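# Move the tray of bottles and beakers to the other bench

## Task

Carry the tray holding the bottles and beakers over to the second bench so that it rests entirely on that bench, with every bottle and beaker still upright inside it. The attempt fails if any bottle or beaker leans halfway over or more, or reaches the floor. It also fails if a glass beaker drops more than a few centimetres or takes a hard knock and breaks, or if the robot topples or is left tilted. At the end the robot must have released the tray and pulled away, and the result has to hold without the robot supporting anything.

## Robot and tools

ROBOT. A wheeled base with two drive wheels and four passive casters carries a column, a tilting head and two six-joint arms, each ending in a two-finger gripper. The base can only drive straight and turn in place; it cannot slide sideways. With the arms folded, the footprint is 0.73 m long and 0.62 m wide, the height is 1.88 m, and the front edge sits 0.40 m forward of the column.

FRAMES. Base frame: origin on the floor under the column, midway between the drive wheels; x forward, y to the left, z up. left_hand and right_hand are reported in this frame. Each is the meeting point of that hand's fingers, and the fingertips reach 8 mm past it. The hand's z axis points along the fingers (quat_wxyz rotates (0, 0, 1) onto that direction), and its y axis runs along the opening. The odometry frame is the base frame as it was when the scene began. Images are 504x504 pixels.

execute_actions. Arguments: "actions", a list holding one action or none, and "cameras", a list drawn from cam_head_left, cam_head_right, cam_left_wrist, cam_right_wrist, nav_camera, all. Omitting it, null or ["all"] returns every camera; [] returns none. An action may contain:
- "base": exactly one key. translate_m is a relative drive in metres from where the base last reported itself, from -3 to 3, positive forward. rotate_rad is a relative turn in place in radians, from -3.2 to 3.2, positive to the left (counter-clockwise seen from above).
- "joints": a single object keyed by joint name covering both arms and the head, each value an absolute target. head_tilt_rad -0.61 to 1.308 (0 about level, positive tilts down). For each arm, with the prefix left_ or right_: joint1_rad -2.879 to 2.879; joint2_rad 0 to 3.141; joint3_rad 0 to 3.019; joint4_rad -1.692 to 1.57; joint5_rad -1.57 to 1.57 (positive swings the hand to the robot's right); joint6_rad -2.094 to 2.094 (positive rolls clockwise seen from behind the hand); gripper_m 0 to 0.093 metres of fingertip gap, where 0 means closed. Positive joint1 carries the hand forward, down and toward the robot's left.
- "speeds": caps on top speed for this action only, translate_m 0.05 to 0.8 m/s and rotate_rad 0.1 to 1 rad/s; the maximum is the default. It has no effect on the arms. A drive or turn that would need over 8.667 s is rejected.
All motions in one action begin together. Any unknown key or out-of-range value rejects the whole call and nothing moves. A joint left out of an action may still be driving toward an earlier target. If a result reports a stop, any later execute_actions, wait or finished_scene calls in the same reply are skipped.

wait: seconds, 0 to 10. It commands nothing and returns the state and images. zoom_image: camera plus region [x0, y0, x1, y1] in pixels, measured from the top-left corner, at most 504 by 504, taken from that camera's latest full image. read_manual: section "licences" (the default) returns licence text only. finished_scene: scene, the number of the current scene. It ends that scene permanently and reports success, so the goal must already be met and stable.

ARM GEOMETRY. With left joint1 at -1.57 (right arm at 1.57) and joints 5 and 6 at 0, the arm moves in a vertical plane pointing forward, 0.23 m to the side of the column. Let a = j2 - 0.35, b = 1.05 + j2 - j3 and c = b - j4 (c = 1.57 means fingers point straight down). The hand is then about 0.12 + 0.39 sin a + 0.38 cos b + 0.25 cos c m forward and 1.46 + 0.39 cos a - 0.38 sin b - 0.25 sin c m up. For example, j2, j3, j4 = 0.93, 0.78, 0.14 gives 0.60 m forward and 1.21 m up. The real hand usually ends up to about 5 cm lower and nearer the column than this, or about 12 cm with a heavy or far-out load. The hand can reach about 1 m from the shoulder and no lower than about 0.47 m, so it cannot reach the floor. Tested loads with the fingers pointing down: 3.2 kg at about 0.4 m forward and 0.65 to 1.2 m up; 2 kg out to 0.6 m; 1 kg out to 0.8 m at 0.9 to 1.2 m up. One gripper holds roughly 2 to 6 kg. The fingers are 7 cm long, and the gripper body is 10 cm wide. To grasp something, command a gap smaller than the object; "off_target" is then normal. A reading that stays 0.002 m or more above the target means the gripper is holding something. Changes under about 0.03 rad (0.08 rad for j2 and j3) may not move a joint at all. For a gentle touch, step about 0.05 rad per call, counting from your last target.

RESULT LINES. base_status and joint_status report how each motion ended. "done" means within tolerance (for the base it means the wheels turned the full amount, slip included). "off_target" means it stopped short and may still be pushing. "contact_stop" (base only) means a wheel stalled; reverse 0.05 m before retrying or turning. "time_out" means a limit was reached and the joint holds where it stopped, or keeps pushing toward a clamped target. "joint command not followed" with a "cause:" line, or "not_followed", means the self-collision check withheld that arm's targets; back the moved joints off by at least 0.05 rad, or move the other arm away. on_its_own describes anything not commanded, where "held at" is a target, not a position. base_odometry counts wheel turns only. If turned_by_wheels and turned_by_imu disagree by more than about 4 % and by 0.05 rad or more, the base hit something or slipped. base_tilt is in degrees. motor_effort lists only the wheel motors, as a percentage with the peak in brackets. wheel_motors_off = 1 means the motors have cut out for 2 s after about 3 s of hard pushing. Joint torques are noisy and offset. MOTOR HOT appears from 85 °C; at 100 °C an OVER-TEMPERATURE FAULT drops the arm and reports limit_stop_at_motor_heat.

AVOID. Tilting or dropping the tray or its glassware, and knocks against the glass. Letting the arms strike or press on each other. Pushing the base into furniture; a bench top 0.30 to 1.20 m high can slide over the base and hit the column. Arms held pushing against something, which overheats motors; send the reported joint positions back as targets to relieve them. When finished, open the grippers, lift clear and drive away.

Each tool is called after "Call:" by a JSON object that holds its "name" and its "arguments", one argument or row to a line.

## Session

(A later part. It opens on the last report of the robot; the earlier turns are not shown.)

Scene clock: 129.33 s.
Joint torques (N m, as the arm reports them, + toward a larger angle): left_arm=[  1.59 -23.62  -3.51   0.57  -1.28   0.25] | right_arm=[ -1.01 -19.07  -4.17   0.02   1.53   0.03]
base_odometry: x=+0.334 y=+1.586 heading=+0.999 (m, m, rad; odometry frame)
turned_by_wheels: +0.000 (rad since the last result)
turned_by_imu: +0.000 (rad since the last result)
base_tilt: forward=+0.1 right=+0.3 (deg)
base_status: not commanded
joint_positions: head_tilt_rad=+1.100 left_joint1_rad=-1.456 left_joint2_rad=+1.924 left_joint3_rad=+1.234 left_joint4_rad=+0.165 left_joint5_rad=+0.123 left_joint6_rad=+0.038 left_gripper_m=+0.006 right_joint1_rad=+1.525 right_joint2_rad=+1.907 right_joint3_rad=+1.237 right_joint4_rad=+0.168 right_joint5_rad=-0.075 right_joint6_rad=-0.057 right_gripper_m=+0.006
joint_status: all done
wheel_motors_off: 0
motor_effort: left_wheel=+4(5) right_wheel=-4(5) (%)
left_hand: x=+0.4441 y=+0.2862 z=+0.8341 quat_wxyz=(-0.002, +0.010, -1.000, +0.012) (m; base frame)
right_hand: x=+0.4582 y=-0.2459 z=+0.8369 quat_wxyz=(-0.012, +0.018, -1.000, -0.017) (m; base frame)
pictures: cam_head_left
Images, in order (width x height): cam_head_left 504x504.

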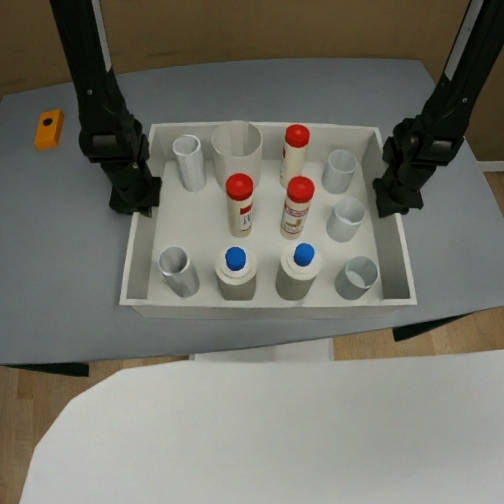

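Call:
{"name": "execute_actions", "arguments": {
  "actions": [
    {"joints":{"left_joint2_rad":1.79,"right_joint2_rad":1.79,"left_joint5_rad":0.12,"right_joint5_rad":-0.073}}
  ],
  "cameras": []
}}

Call:
{"name": "execute_actions", "arguments": {
  "actions": [
    {"joints":{"left_joint2_rad":1.72,"left_joint3_rad":1.15,"right_joint2_rad":1.72,"right_joint3_rad":1.15}}
  ],
  "cameras": ["cam_head_left"]
}}

Scene clock: 138.83 s.
Joint torques (N m, as the arm reports them, + toward a larger angle): left_arm=[  1.4  -24.72  -1.92   0.51  -0.43   0.2 ] | right_arm=[ -0.88 -20.46  -2.85   0.01   0.99  -0.03]
base_odometry: x=+0.334 y=+1.586 heading=+0.999 (m, m, rad; odometry frame)
turned_by_wheels: +0.000 (rad since the last result)
turned_by_imu: +0.000 (rad since the last result)
base_tilt: forward=+0.0 right=+0.2 (deg)
base_status: not commanded
joint_positions: head_tilt_rad=+1.100 left_joint1_rad=-1.453 left_joint2_rad=+1.860 left_joint3_rad=+1.220 left_joint4_rad=+0.165 left_joint5_rad=+0.129 left_joint6_rad=+0.041 left_gripper_m=+0.006 right_joint1_rad=+1.521 right_joint2_rad=+1.855 right_joint3_rad=+1.231 right_joint4_rad=+0.170 right_joint5_rad=-0.100 right_joint6_rad=-0.053 right_gripper_m=+0.006
joint_status: all done
wheel_motors_off: 0
motor_effort: left_wheel=+6(5) right_wheel=-3(4) (%)
left_hand: x=+0.4744 y=+0.2869 z=+0.8564 quat_wxyz=(-0.026, +0.006, -1.000, +0.012) (m; base frame)
right_hand: x=+0.4866 y=-0.2440 z=+0.8555 quat_wxyz=(-0.036, +0.017, -0.999, -0.027) (m; base frame)
pictures: none
No camera images: the call's "cameras" was empty. Leave "cameras" out to get every camera's image.

Scene clock: 139.67 s.
Joint torques (N m, as the arm reports them, + toward a larger angle): left_arm=[  1.22 -25.62  -1.32   0.56  -0.51   0.2 ] | right_arm=[ -1.13 -21.03  -2.08   0.08   1.01  -0.02]
base_odometry: x=+0.334 y=+1.586 heading=+0.999 (m, m, rad; odometry frame)
turned_by_wheels: +0.000 (rad since the last result)
turned_by_imu: +0.000 (rad since the last result)
base_tilt: forward=+0.4 right=+0.3 (deg)
base_status: not commanded
joint_positions: head_tilt_rad=+1.100 left_joint1_rad=-1.450 left_joint2_rad=+1.800 left_joint3_rad=+1.160 left_joint4_rad=+0.165 left_joint5_rad=+0.131 left_joint6_rad=+0.042 left_gripper_m=+0.006 right_joint1_rad=+1.520 right_joint2_rad=+1.795 right_joint3_rad=+1.170 right_joint4_rad=+0.172 right_joint5_rad=-0.100 right_joint6_rad=-0.053 right_gripper_m=+0.006
joint_status: all done
wheel_motors_off: 0
motor_effort: left_wheel=+6(8) right_wheel=-3(4) (%)
left_hand: x=+0.4726 y=+0.2865 z=+0.8795 quat_wxyz=(-0.027, +0.006, -1.000, +0.012) (m; base frame)
right_hand: x=+0.4847 y=-0.2442 z=+0.8788 quat_wxyz=(-0.037, +0.016, -0.999, -0.027) (m; base frame)
pictures: cam_head_left
Images, in order (width x height): cam_head_left 504x504.

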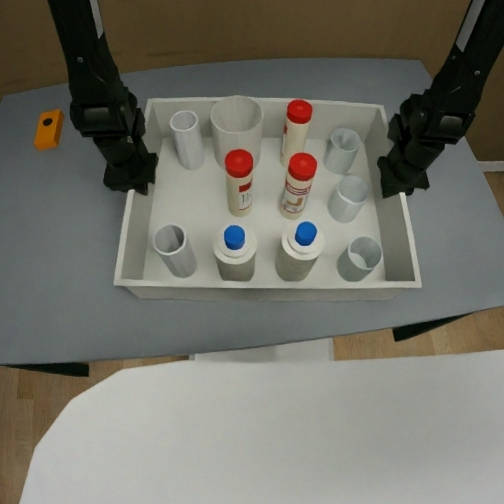

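Call:
{"name": "execute_actions", "arguments": {
  "actions": [
    {"joints":{"left_joint2_rad":1.65,"left_joint3_rad":1.06,"right_joint2_rad":1.65,"right_joint3_rad":1.06}}
  ],
  "cameras": []
}}

Call:
{"name": "execute_actions", "arguments": {
  "actions": [
    {"joints":{"left_joint2_rad":1.58,"left_joint3_rad":0.98,"right_joint2_rad":1.58,"right_joint3_rad":0.98}}
  ],
  "cameras": []
}}

Call:
{"name": "execute_actions", "arguments": {
  "actions": [
    {"joints":{"left_joint2_rad":1.51,"left_joint3_rad":0.91,"right_joint2_rad":1.51,"right_joint3_rad":0.91}}
  ],
  "cameras": ["cam_head_left"]
}}

Call:
{"name": "execute_actions", "arguments": {
  "actions": [
    {"base":{"translate_m":-0.6},"speeds":{"translate_m":0.2}}
  ],
  "cameras": ["cam_head_left"]
}}

Scene clock: 152.70 s.
Joint torques (N m, as the arm reports them, + toward a larger angle): left_arm=[  0.91 -24.55  -1.53   0.57  -0.62   0.16] | right_arm=[ -0.21 -20.33  -2.33  -0.03   1.12  -0.05]
base_odometry: x=+0.334 y=+1.586 heading=+0.999 (m, m, rad; odometry frame)
turned_by_wheels: +0.000 (rad since the last result)
turned_by_imu: +0.000 (rad since the last result)
base_tilt: forward=+0.1 right=+0.2 (deg)
base_status: not commanded
joint_positions: head_tilt_rad=+1.100 left_joint1_rad=-1.446 left_joint2_rad=+1.720 left_joint3_rad=+1.075 left_joint4_rad=+0.165 left_joint5_rad=+0.133 left_joint6_rad=+0.045 left_gripper_m=+0.006 right_joint1_rad=+1.515 right_joint2_rad=+1.715 right_joint3_rad=+1.083 right_joint4_rad=+0.172 right_joint5_rad=-0.103 right_joint6_rad=-0.053 right_gripper_m=+0.006
joint_status: all done
wheel_motors_off: 0
motor_effort: left_wheel=+6(6) right_wheel=-3(4) (%)
left_hand: x=+0.4640 y=+0.2852 z=+0.9101 quat_wxyz=(-0.024, +0.006, -1.000, +0.011) (m; base frame)
right_hand: x=+0.4750 y=-0.2450 z=+0.9091 quat_wxyz=(-0.033, +0.015, -0.999, -0.026) (m; base frame)
pictures: none
No camera images: the call's "cameras" was empty. Leave "cameras" out to get every camera's image.

Scene clock: 153.67 s.
Joint torques (N m, as the arm reports them, + toward a larger angle): left_arm=[  0.5  -24.03  -1.7    0.59  -0.72   0.14] | right_arm=[  0.16 -20.1   -2.8   -0.06   1.2    0.01]
base_odometry: x=+0.334 y=+1.586 heading=+0.999 (m, m, rad; odometry frame)
turned_by_wheels: +0.000 (rad since the last result)
turned_by_imu: +0.000 (rad since the last result)
base_tilt: forward=+0.2 right=+0.2 (deg)
base_status: not commanded
joint_positions: head_tilt_rad=+1.100 left_joint1_rad=-1.441 left_joint2_rad=+1.652 left_joint3_rad=+0.996 left_joint4_rad=+0.165 left_joint5_rad=+0.135 left_joint6_rad=+0.047 left_gripper_m=+0.006 right_joint1_rad=+1.511 right_joint2_rad=+1.647 right_joint3_rad=+1.005 right_joint4_rad=+0.172 right_joint5_rad=-0.105 right_joint6_rad=-0.056 right_gripper_m=+0.006
joint_status: all done
wheel_motors_off: 0
motor_effort: left_wheel=+7(10) right_wheel=-3(4) (%)
left_hand: x=+0.4520 y=+0.2840 z=+0.9362 quat_wxyz=(-0.019, +0.007, -1.000, +0.010) (m; base frame)
right_hand: x=+0.4626 y=-0.2459 z=+0.9352 quat_wxyz=(-0.028, +0.015, -0.999, -0.026) (m; base frame)
pictures: none
No camera images: the call's "cameras" was empty. Leave "cameras" out to get every camera's image.

Scene clock: 154.70 s.
Joint torques (N m, as the arm reports them, + toward a larger angle): left_arm=[ -0.05 -23.51  -1.83   0.51  -0.83   0.13] | right_arm=[  0.36 -18.99  -2.74  -0.1    1.3    0.02]
base_odometry: x=+0.334 y=+1.586 heading=+0.999 (m, m, rad; odometry frame)
turned_by_wheels: +0.000 (rad since the last result)
turned_by_imu: +0.000 (rad since the last result)
base_tilt: forward=+0.1 right=+0.1 (deg)
base_status: not commanded
joint_positions: head_tilt_rad=+1.100 left_joint1_rad=-1.437 left_joint2_rad=+1.581 left_joint3_rad=+0.927 left_joint4_rad=+0.165 left_joint5_rad=+0.137 left_joint6_rad=+0.047 left_gripper_m=+0.006 right_joint1_rad=+1.506 right_joint2_rad=+1.576 right_joint3_rad=+0.936 right_joint4_rad=+0.173 right_joint5_rad=-0.108 right_joint6_rad=-0.059 right_gripper_m=+0.006
joint_status: all done
wheel_motors_off: 0
motor_effort: left_wheel=+5(8) right_wheel=-3(4) (%)
left_hand: x=+0.4452 y=+0.2828 z=+0.9622 quat_wxyz=(-0.020, +0.007, -1.000, +0.010) (m; base frame)
right_hand: x=+0.4561 y=-0.2468 z=+0.9612 quat_wxyz=(-0.030, +0.016, -0.999, -0.025) (m; base frame)
pictures: cam_head_left
Images, in order (width x height): cam_head_left 504x504.

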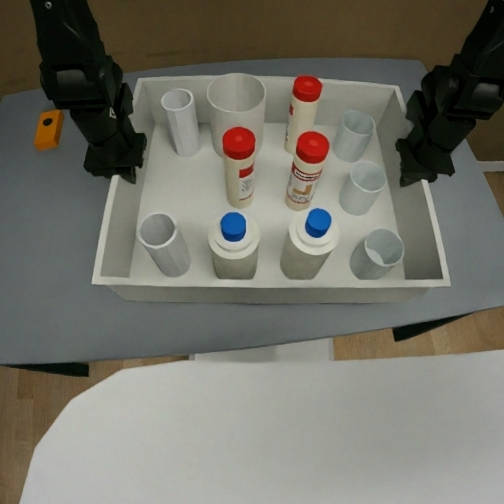

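Scene clock: 158.83 s.
Joint torques (N m, as the arm reports them, + toward a larger angle): left_arm=[  0.19 -23.42  -1.4    0.56  -0.87   0.12] | right_arm=[  0.51 -19.13  -2.    -0.2    1.36   0.01]
base_odometry: x=+0.009 y=+1.081 heading=+0.997 (m, m, rad; odometry frame)
turned_by_wheels: -0.002 (rad since the last result)
turned_by_imu: -0.001 (rad since the last result)
base_tilt: forward=+0.1 right=+0.1 (deg)
base_status: done
joint_positions: head_tilt_rad=+1.100 left_joint1_rad=-1.437 left_joint2_rad=+1.577 left_joint3_rad=+0.921 left_joint4_rad=+0.167 left_joint5_rad=+0.139 left_joint6_rad=+0.049 left_gripper_m=+0.006 right_joint1_rad=+1.505 right_joint2_rad=+1.571 right_joint3_rad=+0.928 right_joint4_rad=+0.177 right_joint5_rad=-0.109 right_joint6_rad=-0.059 right_gripper_m=+0.006
joint_status: not commanded
wheel_motors_off: 0
motor_effort: left_wheel=-4(79) right_wheel=+3(100) (%)
left_hand: x=+0.4438 y=+0.2825 z=+0.9638 quat_wxyz=(-0.020, +0.007, -1.000, +0.010) (m; base frame)
right_hand: x=+0.4539 y=-0.2471 z=+0.9631 quat_wxyz=(-0.030, +0.015, -0.999, -0.025) (m; base frame)
pictures: cam_head_left
Images, in order (width x height): cam_head_left 504x504.

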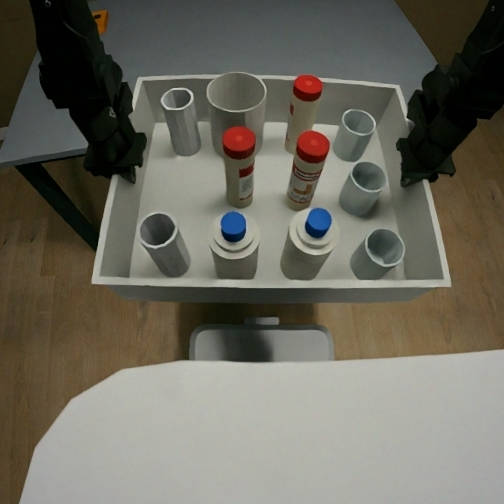

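Call:
{"name": "execute_actions", "arguments": {
  "actions": [
    {"base":{"rotate_rad":-3.06},"speeds":{"rotate_rad":0.45}}
  ],
  "cameras": ["cam_head_left","nav_camera"]
}}

Call:
{"name": "execute_actions", "arguments": {
  "actions": [
    {"base":{"translate_m":1.3},"speeds":{"translate_m":0.3},"joints":{"head_tilt_rad":0.75}}
  ],
  "cameras": ["cam_head_left","cam_head_right","nav_camera"]
}}

Scene clock: 176.30 s.
Joint torques (N m, as the arm reports them, + toward a larger angle): left_arm=[  0.44 -23.1   -1.42   0.59  -0.88   0.13] | right_arm=[  1.04 -19.46  -2.02  -0.25   1.34   0.02]
base_odometry: x=+0.009 y=+1.081 heading=-2.061 (m, m, rad; odometry frame)
turned_by_wheels: -3.058 (rad since the last result)
turned_by_imu: -3.025 (rad since the last result)
base_tilt: forward=+0.0 right=+0.1 (deg)
base_status: done
joint_positions: head_tilt_rad=+1.100 left_joint1_rad=-1.440 left_joint2_rad=+1.577 left_joint3_rad=+0.921 left_joint4_rad=+0.167 left_joint5_rad=+0.138 left_joint6_rad=+0.050 left_gripper_m=+0.006 right_joint1_rad=+1.502 right_joint2_rad=+1.571 right_joint3_rad=+0.928 right_joint4_rad=+0.177 right_joint5_rad=-0.109 right_joint6_rad=-0.059 right_gripper_m=+0.006
joint_status: not commanded
wheel_motors_off: 0
motor_effort: left_wheel=+9(100) right_wheel=-8(81) (%)
left_hand: x=+0.4439 y=+0.2807 z=+0.9637 quat_wxyz=(-0.020, +0.005, -1.000, +0.011) (m; base frame)
right_hand: x=+0.4539 y=-0.2493 z=+0.9631 quat_wxyz=(-0.030, +0.015, -0.999, -0.023) (m; base frame)
pictures: cam_head_left, nav_camera
Images, in order (width x height): cam_head_left 504x504, nav_camera 504x504.

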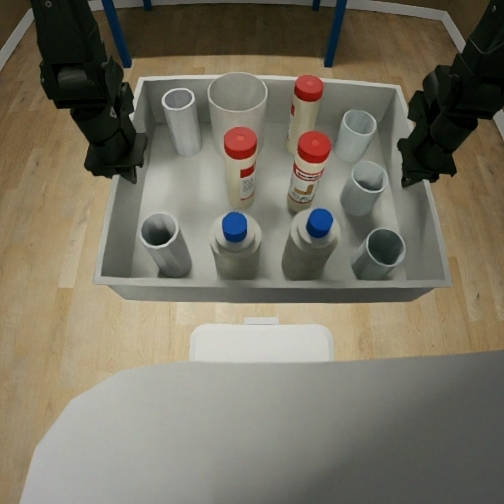

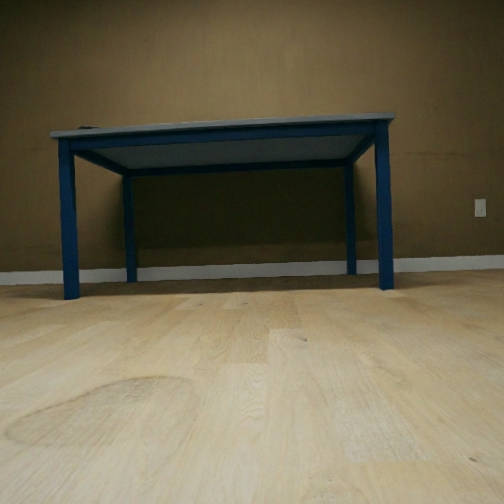

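Scene clock: 181.93 s.
Joint torques (N m, as the arm reports them, + toward a larger angle): left_arm=[  0.35 -23.12  -1.8    0.58  -0.87   0.11] | right_arm=[  0.71 -19.4   -2.37  -0.25   1.34   0.02]
base_odometry: x=-0.604 y=-0.065 heading=-2.063 (m, m, rad; odometry frame)
turned_by_wheels: -0.002 (rad since the last result)
turned_by_imu: -0.005 (rad since the last result)
base_tilt: forward=+0.2 right=+0.2 (deg)
base_status: done
joint_positions: head_tilt_rad=+0.766 left_joint1_rad=-1.439 left_joint2_rad=+1.576 left_joint3_rad=+0.925 left_joint4_rad=+0.167 left_joint5_rad=+0.138 left_joint6_rad=+0.050 left_gripper_m=+0.006 right_joint1_rad=+1.503 right_joint2_rad=+1.570 right_joint3_rad=+0.931 right_joint4_rad=+0.177 right_joint5_rad=-0.109 right_joint6_rad=-0.060 right_gripper_m=+0.006
joint_status: all done
wheel_motors_off: 0
motor_effort: left_wheel=-4(88) right_wheel=+2(93) (%)
left_hand: x=+0.4464 y=+0.2814 z=+0.9637 quat_wxyz=(-0.022, +0.005, -1.000, +0.011) (m; base frame)
right_hand: x=+0.4564 y=-0.2486 z=+0.9633 quat_wxyz=(-0.032, +0.015, -0.999, -0.024) (m; base frame)
pictures: cam_head_left, cam_head_right, nav_camera
Images, in order (width x height): cam_head_left 504x504, cam_head_right 504x504, nav_camera 504x504.

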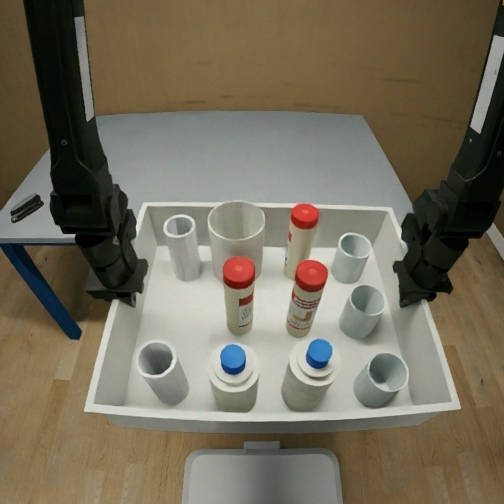

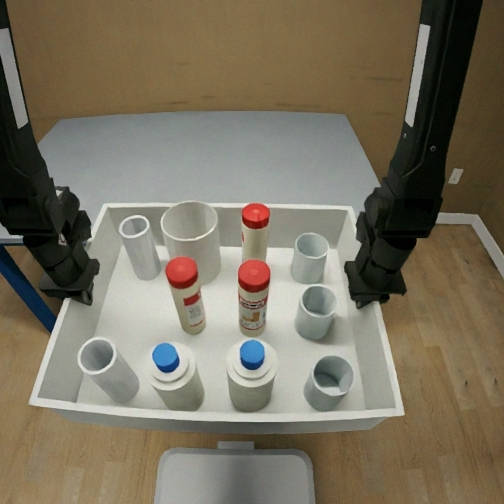

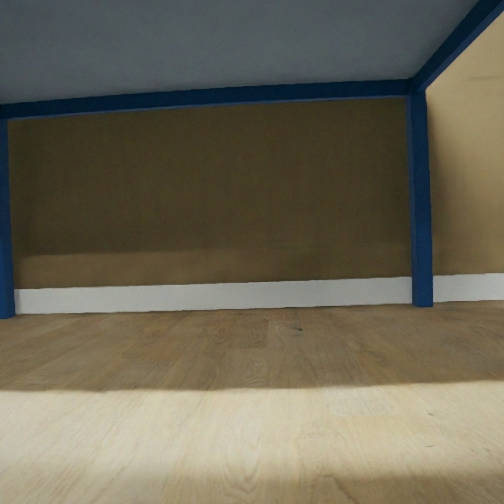

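Call:
{"name": "execute_actions", "arguments": {
  "actions": [
    {"base":{"translate_m":0.68},"speeds":{"translate_m":0.25},"joints":{"head_tilt_rad":1.1}}
  ],
  "cameras": ["cam_head_left"]
}}

Call:
{"name": "execute_actions", "arguments": {
  "actions": [
    {"joints":{"left_joint2_rad":1.6,"left_joint3_rad":0.97,"right_joint2_rad":1.6,"right_joint3_rad":0.97}}
  ],
  "cameras": []
}}

Call:
{"name": "execute_actions", "arguments": {
  "actions": [
    {"joints":{"left_joint2_rad":1.68,"left_joint3_rad":1.05,"right_joint2_rad":1.68,"right_joint3_rad":1.05}}
  ],
  "cameras": []
}}

Call:
{"name": "execute_actions", "arguments": {
  "actions": [
    {"joints":{"left_joint2_rad":1.75,"left_joint3_rad":1.12,"right_joint2_rad":1.75,"right_joint3_rad":1.12}}
  ],
  "cameras": ["cam_head_left"]
}}

Scene clock: 197.63 s.
Joint torques (N m, as the arm reports them, + toward a larger angle): left_arm=[  0.37 -22.99  -1.66   0.57  -0.87   0.11] | right_arm=[  0.88 -19.76  -2.32  -0.22   1.35   0.02]
base_odometry: x=-0.926 y=-0.664 heading=-2.065 (m, m, rad; odometry frame)
turned_by_wheels: -0.002 (rad since the last result)
turned_by_imu: -0.003 (rad since the last result)
base_tilt: forward=+0.1 right=+0.2 (deg)
base_status: done
joint_positions: head_tilt_rad=+1.099 left_joint1_rad=-1.439 left_joint2_rad=+1.576 left_joint3_rad=+0.925 left_joint4_rad=+0.167 left_joint5_rad=+0.138 left_joint6_rad=+0.050 left_gripper_m=+0.006 right_joint1_rad=+1.503 right_joint2_rad=+1.570 right_joint3_rad=+0.931 right_joint4_rad=+0.177 right_joint5_rad=-0.109 right_joint6_rad=-0.060 right_gripper_m=+0.006
joint_status: all done
wheel_motors_off: 0
motor_effort: left_wheel=-2(50) right_wheel=+1(42) (%)
left_hand: x=+0.4467 y=+0.2814 z=+0.9637 quat_wxyz=(-0.022, +0.005, -1.000, +0.011) (m; base frame)
right_hand: x=+0.4564 y=-0.2486 z=+0.9633 quat_wxyz=(-0.032, +0.015, -0.999, -0.024) (m; base frame)
pictures: cam_head_left
Images, in order (width x height): cam_head_left 504x504.

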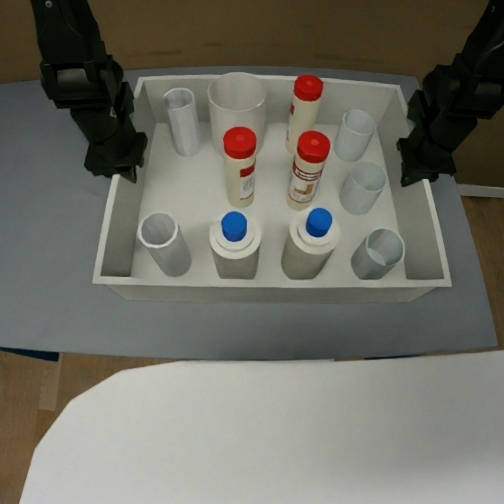

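Scene clock: 198.57 s.
Joint torques (N m, as the arm reports them, + toward a larger angle): left_arm=[  0.45 -22.96  -2.03   0.41  -0.92   0.13] | right_arm=[  0.25 -18.64  -2.62  -0.44   1.2    0.02]
base_odometry: x=-0.926 y=-0.664 heading=-2.065 (m, m, rad; odometry frame)
turned_by_wheels: +0.000 (rad since the last result)
turned_by_imu: +0.000 (rad since the last result)
base_tilt: forward=+0.0 right=+0.1 (deg)
base_status: not commanded
joint_positions: head_tilt_rad=+1.099 left_joint1_rad=-1.442 left_joint2_rad=+1.659 left_joint3_rad=+0.988 left_joint4_rad=+0.170 left_joint5_rad=+0.139 left_joint6_rad=+0.049 left_gripper_m=+0.006 right_joint1_rad=+1.508 right_joint2_rad=+1.649 right_joint3_rad=+0.993 right_joint4_rad=+0.178 right_joint5_rad=-0.105 right_joint6_rad=-0.059 right_gripper_m=+0.006
joint_status: all done
wheel_motors_off: 0
motor_effort: left_wheel=-3(5) right_wheel=+3(3) (%)
left_hand: x=+0.4445 y=+0.2827 z=+0.9344 quat_wxyz=(-0.014, +0.006, -1.000, +0.013) (m; base frame)
right_hand: x=+0.4556 y=-0.2477 z=+0.9350 quat_wxyz=(-0.024, +0.016, -0.999, -0.024) (m; base frame)
pictures: none
No camera images: the call's "cameras" was empty. Leave "cameras" out to get every camera's image.

Scene clock: 199.50 s.
Joint torques (N m, as the arm reports them, + toward a larger angle): left_arm=[  0.8  -22.87  -2.03   0.43  -0.8    0.12] | right_arm=[ -0.21 -18.3   -2.45  -0.28   1.13   0.  ]
base_odometry: x=-0.926 y=-0.664 heading=-2.065 (m, m, rad; odometry frame)
turned_by_wheels: +0.000 (rad since the last result)
turned_by_imu: +0.000 (rad since the last result)
base_tilt: forward=+0.3 right=+0.3 (deg)
base_status: not commanded
joint_positions: head_tilt_rad=+1.099 left_joint1_rad=-1.446 left_joint2_rad=+1.737 left_joint3_rad=+1.067 left_joint4_rad=+0.170 left_joint5_rad=+0.137 left_joint6_rad=+0.048 left_gripper_m=+0.006 right_joint1_rad=+1.513 right_joint2_rad=+1.727 right_joint3_rad=+1.071 right_joint4_rad=+0.178 right_joint5_rad=-0.104 right_joint6_rad=-0.057 right_gripper_m=+0.006
joint_status: all done
wheel_motors_off: 0
motor_effort: left_wheel=-1(5) right_wheel=+2(4) (%)
left_hand: x=+0.4513 y=+0.2843 z=+0.9048 quat_wxyz=(-0.014, +0.006, -1.000, +0.013) (m; base frame)
right_hand: x=+0.4626 y=-0.2463 z=+0.9056 quat_wxyz=(-0.024, +0.016, -0.999, -0.026) (m; base frame)
pictures: none
No camera images: the call's "cameras" was empty. Leave "cameras" out to get every camera's image.

Scene clock: 200.27 s.
Joint torques (N m, as the arm reports them, + toward a larger angle): left_arm=[  1.34 -22.85  -1.88   0.42  -0.71   0.16] | right_arm=[ -0.43 -19.42  -2.56  -0.2    1.05  -0.02]
base_odometry: x=-0.926 y=-0.664 heading=-2.065 (m, m, rad; odometry frame)
turned_by_wheels: +0.000 (rad since the last result)
turned_by_imu: +0.000 (rad since the last result)
base_tilt: forward=+0.1 right=+0.2 (deg)
base_status: not commanded
joint_positions: head_tilt_rad=+1.099 left_joint1_rad=-1.449 left_joint2_rad=+1.807 left_joint3_rad=+1.136 left_joint4_rad=+0.170 left_joint5_rad=+0.135 left_joint6_rad=+0.046 left_gripper_m=+0.006 right_joint1_rad=+1.517 right_joint2_rad=+1.797 right_joint3_rad=+1.141 right_joint4_rad=+0.178 right_joint5_rad=-0.101 right_joint6_rad=-0.056 right_gripper_m=+0.006
joint_status: all done
wheel_motors_off: 0
motor_effort: left_wheel=-2(5) right_wheel=+4(4) (%)
left_hand: x=+0.4551 y=+0.2857 z=+0.8784 quat_wxyz=(-0.014, +0.006, -1.000, +0.014) (m; base frame)
right_hand: x=+0.4667 y=-0.2454 z=+0.8790 quat_wxyz=(-0.024, +0.016, -0.999, -0.026) (m; base frame)
pictures: cam_head_left
Images, in order (width x height): cam_head_left 504x504.

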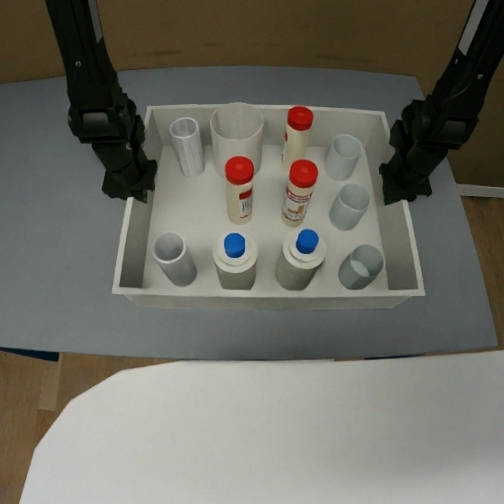

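Call:
{"name": "execute_actions", "arguments": {
  "actions": [
    {"joints":{"left_joint2_rad":1.8,"left_joint3_rad":1.17,"right_joint2_rad":1.8,"right_joint3_rad":1.17}}
  ],
  "cameras": []
}}

Call:
{"name": "execute_actions", "arguments": {
  "actions": [
    {"joints":{"left_joint2_rad":1.85,"left_joint3_rad":1.22,"right_joint2_rad":1.85,"right_joint3_rad":1.22}}
  ],
  "cameras": []
}}

Call:
{"name": "execute_actions", "arguments": {
  "actions": [
    {"joints":{"left_joint2_rad":1.9,"left_joint3_rad":1.25,"right_joint2_rad":1.9,"right_joint3_rad":1.25}}
  ],
  "cameras": []
}}

Scene clock: 211.13 s.
Joint torques (N m, as the arm reports them, + toward a larger angle): left_arm=[  1.34 -22.95  -1.86   0.38  -0.67   0.17] | right_arm=[ -0.65 -18.8   -1.99  -0.24   0.98  -0.02]
base_odometry: x=-0.926 y=-0.664 heading=-2.065 (m, m, rad; odometry frame)
turned_by_wheels: +0.000 (rad since the last result)
turned_by_imu: +0.000 (rad since the last result)
base_tilt: forward=+0.1 right=+0.2 (deg)
base_status: not commanded
joint_positions: head_tilt_rad=+1.099 left_joint1_rad=-1.451 left_joint2_rad=+1.855 left_joint3_rad=+1.184 left_joint4_rad=+0.170 left_joint5_rad=+0.134 left_joint6_rad=+0.045 left_gripper_m=+0.006 right_joint1_rad=+1.519 right_joint2_rad=+1.845 right_joint3_rad=+1.188 right_joint4_rad=+0.178 right_joint5_rad=-0.100 right_joint6_rad=-0.055 right_gripper_m=+0.006
joint_status: all done
wheel_motors_off: 0
motor_effort: left_wheel=-3(4) right_wheel=+3(4) (%)
left_hand: x=+0.4560 y=+0.2862 z=+0.8597 quat_wxyz=(-0.014, +0.006, -1.000, +0.015) (m; base frame)
right_hand: x=+0.4679 y=-0.2449 z=+0.8606 quat_wxyz=(-0.024, +0.016, -0.999, -0.027) (m; base frame)
pictures: none
No camera images: the call's "cameras" was empty. Leave "cameras" out to get every camera's image.

Scene clock: 212.07 s.
Joint torques (N m, as the arm reports them, + toward a larger angle): left_arm=[  1.59 -23.16  -1.85   0.44  -0.63   0.17] | right_arm=[ -0.92 -18.33  -2.21  -0.43   0.93  -0.03]
base_odometry: x=-0.926 y=-0.664 heading=-2.065 (m, m, rad; odometry frame)
turned_by_wheels: +0.000 (rad since the last result)
turned_by_imu: +0.000 (rad since the last result)
base_tilt: forward=+0.0 right=+0.2 (deg)
base_status: not commanded
joint_positions: head_tilt_rad=+1.099 left_joint1_rad=-1.453 left_joint2_rad=+1.905 left_joint3_rad=+1.235 left_joint4_rad=+0.170 left_joint5_rad=+0.133 left_joint6_rad=+0.044 left_gripper_m=+0.006 right_joint1_rad=+1.521 right_joint2_rad=+1.895 right_joint3_rad=+1.239 right_joint4_rad=+0.178 right_joint5_rad=-0.099 right_joint6_rad=-0.053 right_gripper_m=+0.006
joint_status: all done
wheel_motors_off: 0
motor_effort: left_wheel=-6(5) right_wheel=+4(3) (%)
left_hand: x=+0.4574 y=+0.2871 z=+0.8406 quat_wxyz=(-0.014, +0.006, -1.000, +0.015) (m; base frame)
right_hand: x=+0.4693 y=-0.2444 z=+0.8414 quat_wxyz=(-0.024, +0.016, -0.999, -0.027) (m; base frame)
pictures: none
No camera images: the call's "cameras" was empty. Leave "cameras" out to get every camera's image.

Scene clock: 212.67 s.
Joint torques (N m, as the arm reports them, + toward a larger angle): left_arm=[  1.57 -20.34  -1.07   0.59  -0.7    0.17] | right_arm=[ -1.07 -15.68  -1.13   0.07   0.72  -0.04]
base_odometry: x=-0.926 y=-0.664 heading=-2.065 (m, m, rad; odometry frame)
turned_by_wheels: +0.000 (rad since the last result)
turned_by_imu: +0.000 (rad since the last result)
base_tilt: forward=+0.2 right=+0.1 (deg)
base_status: not commanded
joint_positions: head_tilt_rad=+1.099 left_joint1_rad=-1.453 left_joint2_rad=+1.928 left_joint3_rad=+1.255 left_joint4_rad=+0.164 left_joint5_rad=+0.135 left_joint6_rad=+0.044 left_gripper_m=+0.006 right_joint1_rad=+1.523 right_joint2_rad=+1.910 right_joint3_rad=+1.254 right_joint4_rad=+0.168 right_joint5_rad=-0.093 right_joint6_rad=-0.053 right_gripper_m=+0.006
joint_status: all done
wheel_motors_off: 0
motor_effort: left_wheel=-4(5) right_wheel=+3(4) (%)
left_hand: x=+0.4545 y=+0.2872 z=+0.8319 quat_wxyz=(-0.010, +0.007, -1.000, +0.016) (m; base frame)
right_hand: x=+0.4672 y=-0.2441 z=+0.8354 quat_wxyz=(-0.019, +0.016, -0.999, -0.025) (m; base frame)
pictures: none
No camera images: the call's "cameras" was empty. Leave "cameras" out to get every camera's image.

Landed. Release.

Call:
{"name": "execute_actions", "arguments": {
  "actions": [
    {"joints":{"right_joint1_rad":1.51,"left_joint1_rad":-1.45,"left_gripper_m":0.045,"right_gripper_m":0.045}}
  ],
  "cameras": ["cam_left_wrist","cam_right_wrist"]
}}

Call:
{"name": "execute_actions", "arguments": {
  "actions": [
    {"joints":{"left_joint2_rad":1.69,"left_joint3_rad":1.05,"right_joint2_rad":1.69,"right_joint3_rad":1.05}}
  ],
  "cameras": ["cam_head_left"]
}}

Scene clock: 222.80 s.
Joint torques (N m, as the arm reports them, + toward a larger angle): left_arm=[  2.24 -19.13  -0.84   0.63  -0.2    0.18] | right_arm=[ -2.17 -16.23  -0.97   0.11   0.06  -0.04]
base_odometry: x=-0.926 y=-0.664 heading=-2.065 (m, m, rad; odometry frame)
turned_by_wheels: +0.000 (rad since the last result)
turned_by_imu: +0.000 (rad since the last result)
base_tilt: forward=+0.1 right=+0.3 (deg)
base_status: not commanded
joint_positions: head_tilt_rad=+1.099 left_joint1_rad=-1.453 left_joint2_rad=+1.911 left_joint3_rad=+1.254 left_joint4_rad=+0.164 left_joint5_rad=+0.124 left_joint6_rad=+0.044 left_gripper_m=+0.045 right_joint1_rad=+1.517 right_joint2_rad=+1.910 right_joint3_rad=+1.254 right_joint4_rad=+0.168 right_joint5_rad=-0.076 right_joint6_rad=-0.053 right_gripper_m=+0.045
joint_status: all done
wheel_motors_off: 0
motor_effort: left_wheel=-5(3) right_wheel=+3(4) (%)
left_hand: x=+0.4644 y=+0.2892 z=+0.8377 quat_wxyz=(-0.018, +0.006, -1.000, +0.010) (m; base frame)
right_hand: x=+0.4668 y=-0.2520 z=+0.8354 quat_wxyz=(-0.019, +0.014, -1.000, -0.014) (m; base frame)
pictures: cam_left_wrist, cam_right_wrist
Images, in order (width x height): cam_left_wrist 504x504, cam_right_wrist 504x504.

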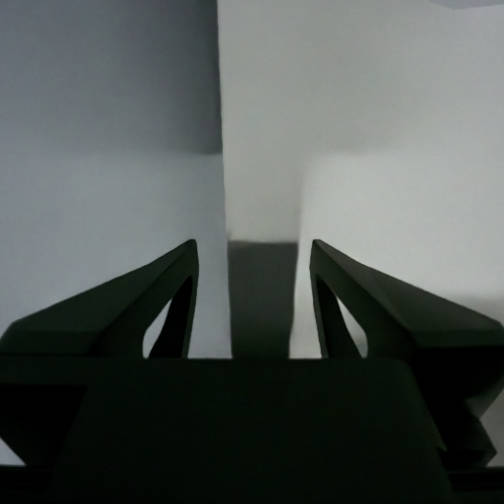

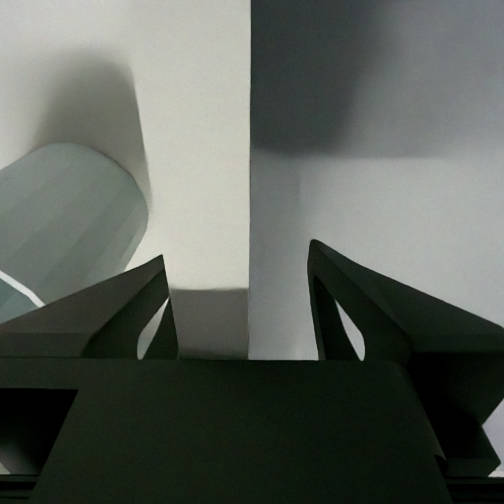

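Scene clock: 223.83 s.
Joint torques (N m, as the arm reports them, + toward a larger angle): left_arm=[  1.91 -16.99  -0.5    0.65  -0.17   0.17] | right_arm=[ -2.12 -14.01  -0.47   0.03   0.06  -0.04]
base_odometry: x=-0.926 y=-0.664 heading=-2.065 (m, m, rad; odometry frame)
turned_by_wheels: +0.000 (rad since the last result)
turned_by_imu: +0.000 (rad since the last result)
base_tilt: forward=+0.2 right=+0.1 (deg)
base_status: not commanded
joint_positions: head_tilt_rad=+1.099 left_joint1_rad=-1.453 left_joint2_rad=+1.677 left_joint3_rad=+1.053 left_joint4_rad=+0.164 left_joint5_rad=+0.124 left_joint6_rad=+0.044 left_gripper_m=+0.045 right_joint1_rad=+1.517 right_joint2_rad=+1.678 right_joint3_rad=+1.052 right_joint4_rad=+0.168 right_joint5_rad=-0.076 right_joint6_rad=-0.053 right_gripper_m=+0.045
joint_status: all done
wheel_motors_off: 0
motor_effort: left_wheel=-5(4) right_wheel=+3(4) (%)
left_hand: x=+0.4740 y=+0.2808 z=+0.9254 quat_wxyz=(-0.034, +0.004, -0.999, +0.009) (m; base frame)
right_hand: x=+0.4746 y=-0.2481 z=+0.9226 quat_wxyz=(-0.034, +0.015, -0.999, -0.013) (m; base frame)
pictures: cam_head_left
Images, in order (width x height): cam_head_left 504x504.

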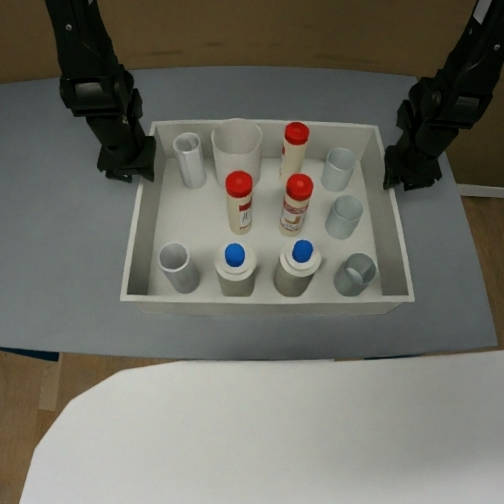

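Call:
{"name": "execute_actions", "arguments": {
  "actions": [
    {"base":{"translate_m":-0.6},"joints":{"left_joint2_rad":1.4,"left_joint3_rad":0.8,"right_joint2_rad":1.4,"right_joint3_rad":0.8}}
  ],
  "cameras": ["cam_head_left"]
}}

Call:
{"name": "finished_scene", "arguments": {
  "scene": 1
}}

Scene clock: 234.57 s.
Joint torques (N m, as the arm reports them, + toward a larger angle): left_arm=[  1.76 -15.79  -0.03   0.75  -0.16   0.17] | right_arm=[ -1.73 -13.05   0.16   0.29   0.03  -0.03]
base_odometry: x=-0.642 y=-0.136 heading=-2.067 (m, m, rad; odometry frame)
turned_by_wheels: -0.003 (rad since the last result)
turned_by_imu: -0.002 (rad since the last result)
base_tilt: forward=+0.1 right=+0.2 (deg)
base_status: done
joint_positions: head_tilt_rad=+1.100 left_joint1_rad=-1.452 left_joint2_rad=+1.392 left_joint3_rad=+0.800 left_joint4_rad=+0.164 left_joint5_rad=+0.123 left_joint6_rad=+0.044 left_gripper_m=+0.045 right_joint1_rad=+1.513 right_joint2_rad=+1.388 right_joint3_rad=+0.799 right_joint4_rad=+0.168 right_joint5_rad=-0.076 right_joint6_rad=-0.053 right_gripper_m=+0.045
joint_status: all done
wheel_motors_off: 0
motor_effort: left_wheel=-4(80) right_wheel=+1(96) (%)
left_hand: x=+0.4532 y=+0.2700 z=+1.0257 quat_wxyz=(-0.049, +0.002, -0.999, +0.008) (m; base frame)
right_hand: x=+0.4561 y=-0.2449 z=+1.0252 quat_wxyz=(-0.052, +0.015, -0.998, -0.011) (m; base frame)
pictures: cam_head_left
Images, in order (width x height): cam_head_left 504x504.

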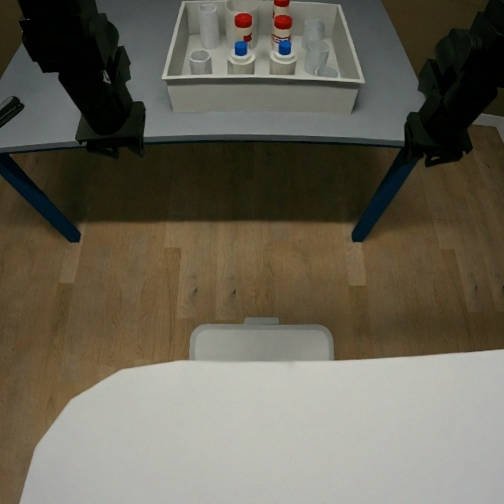

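The scene is finished: the task was done.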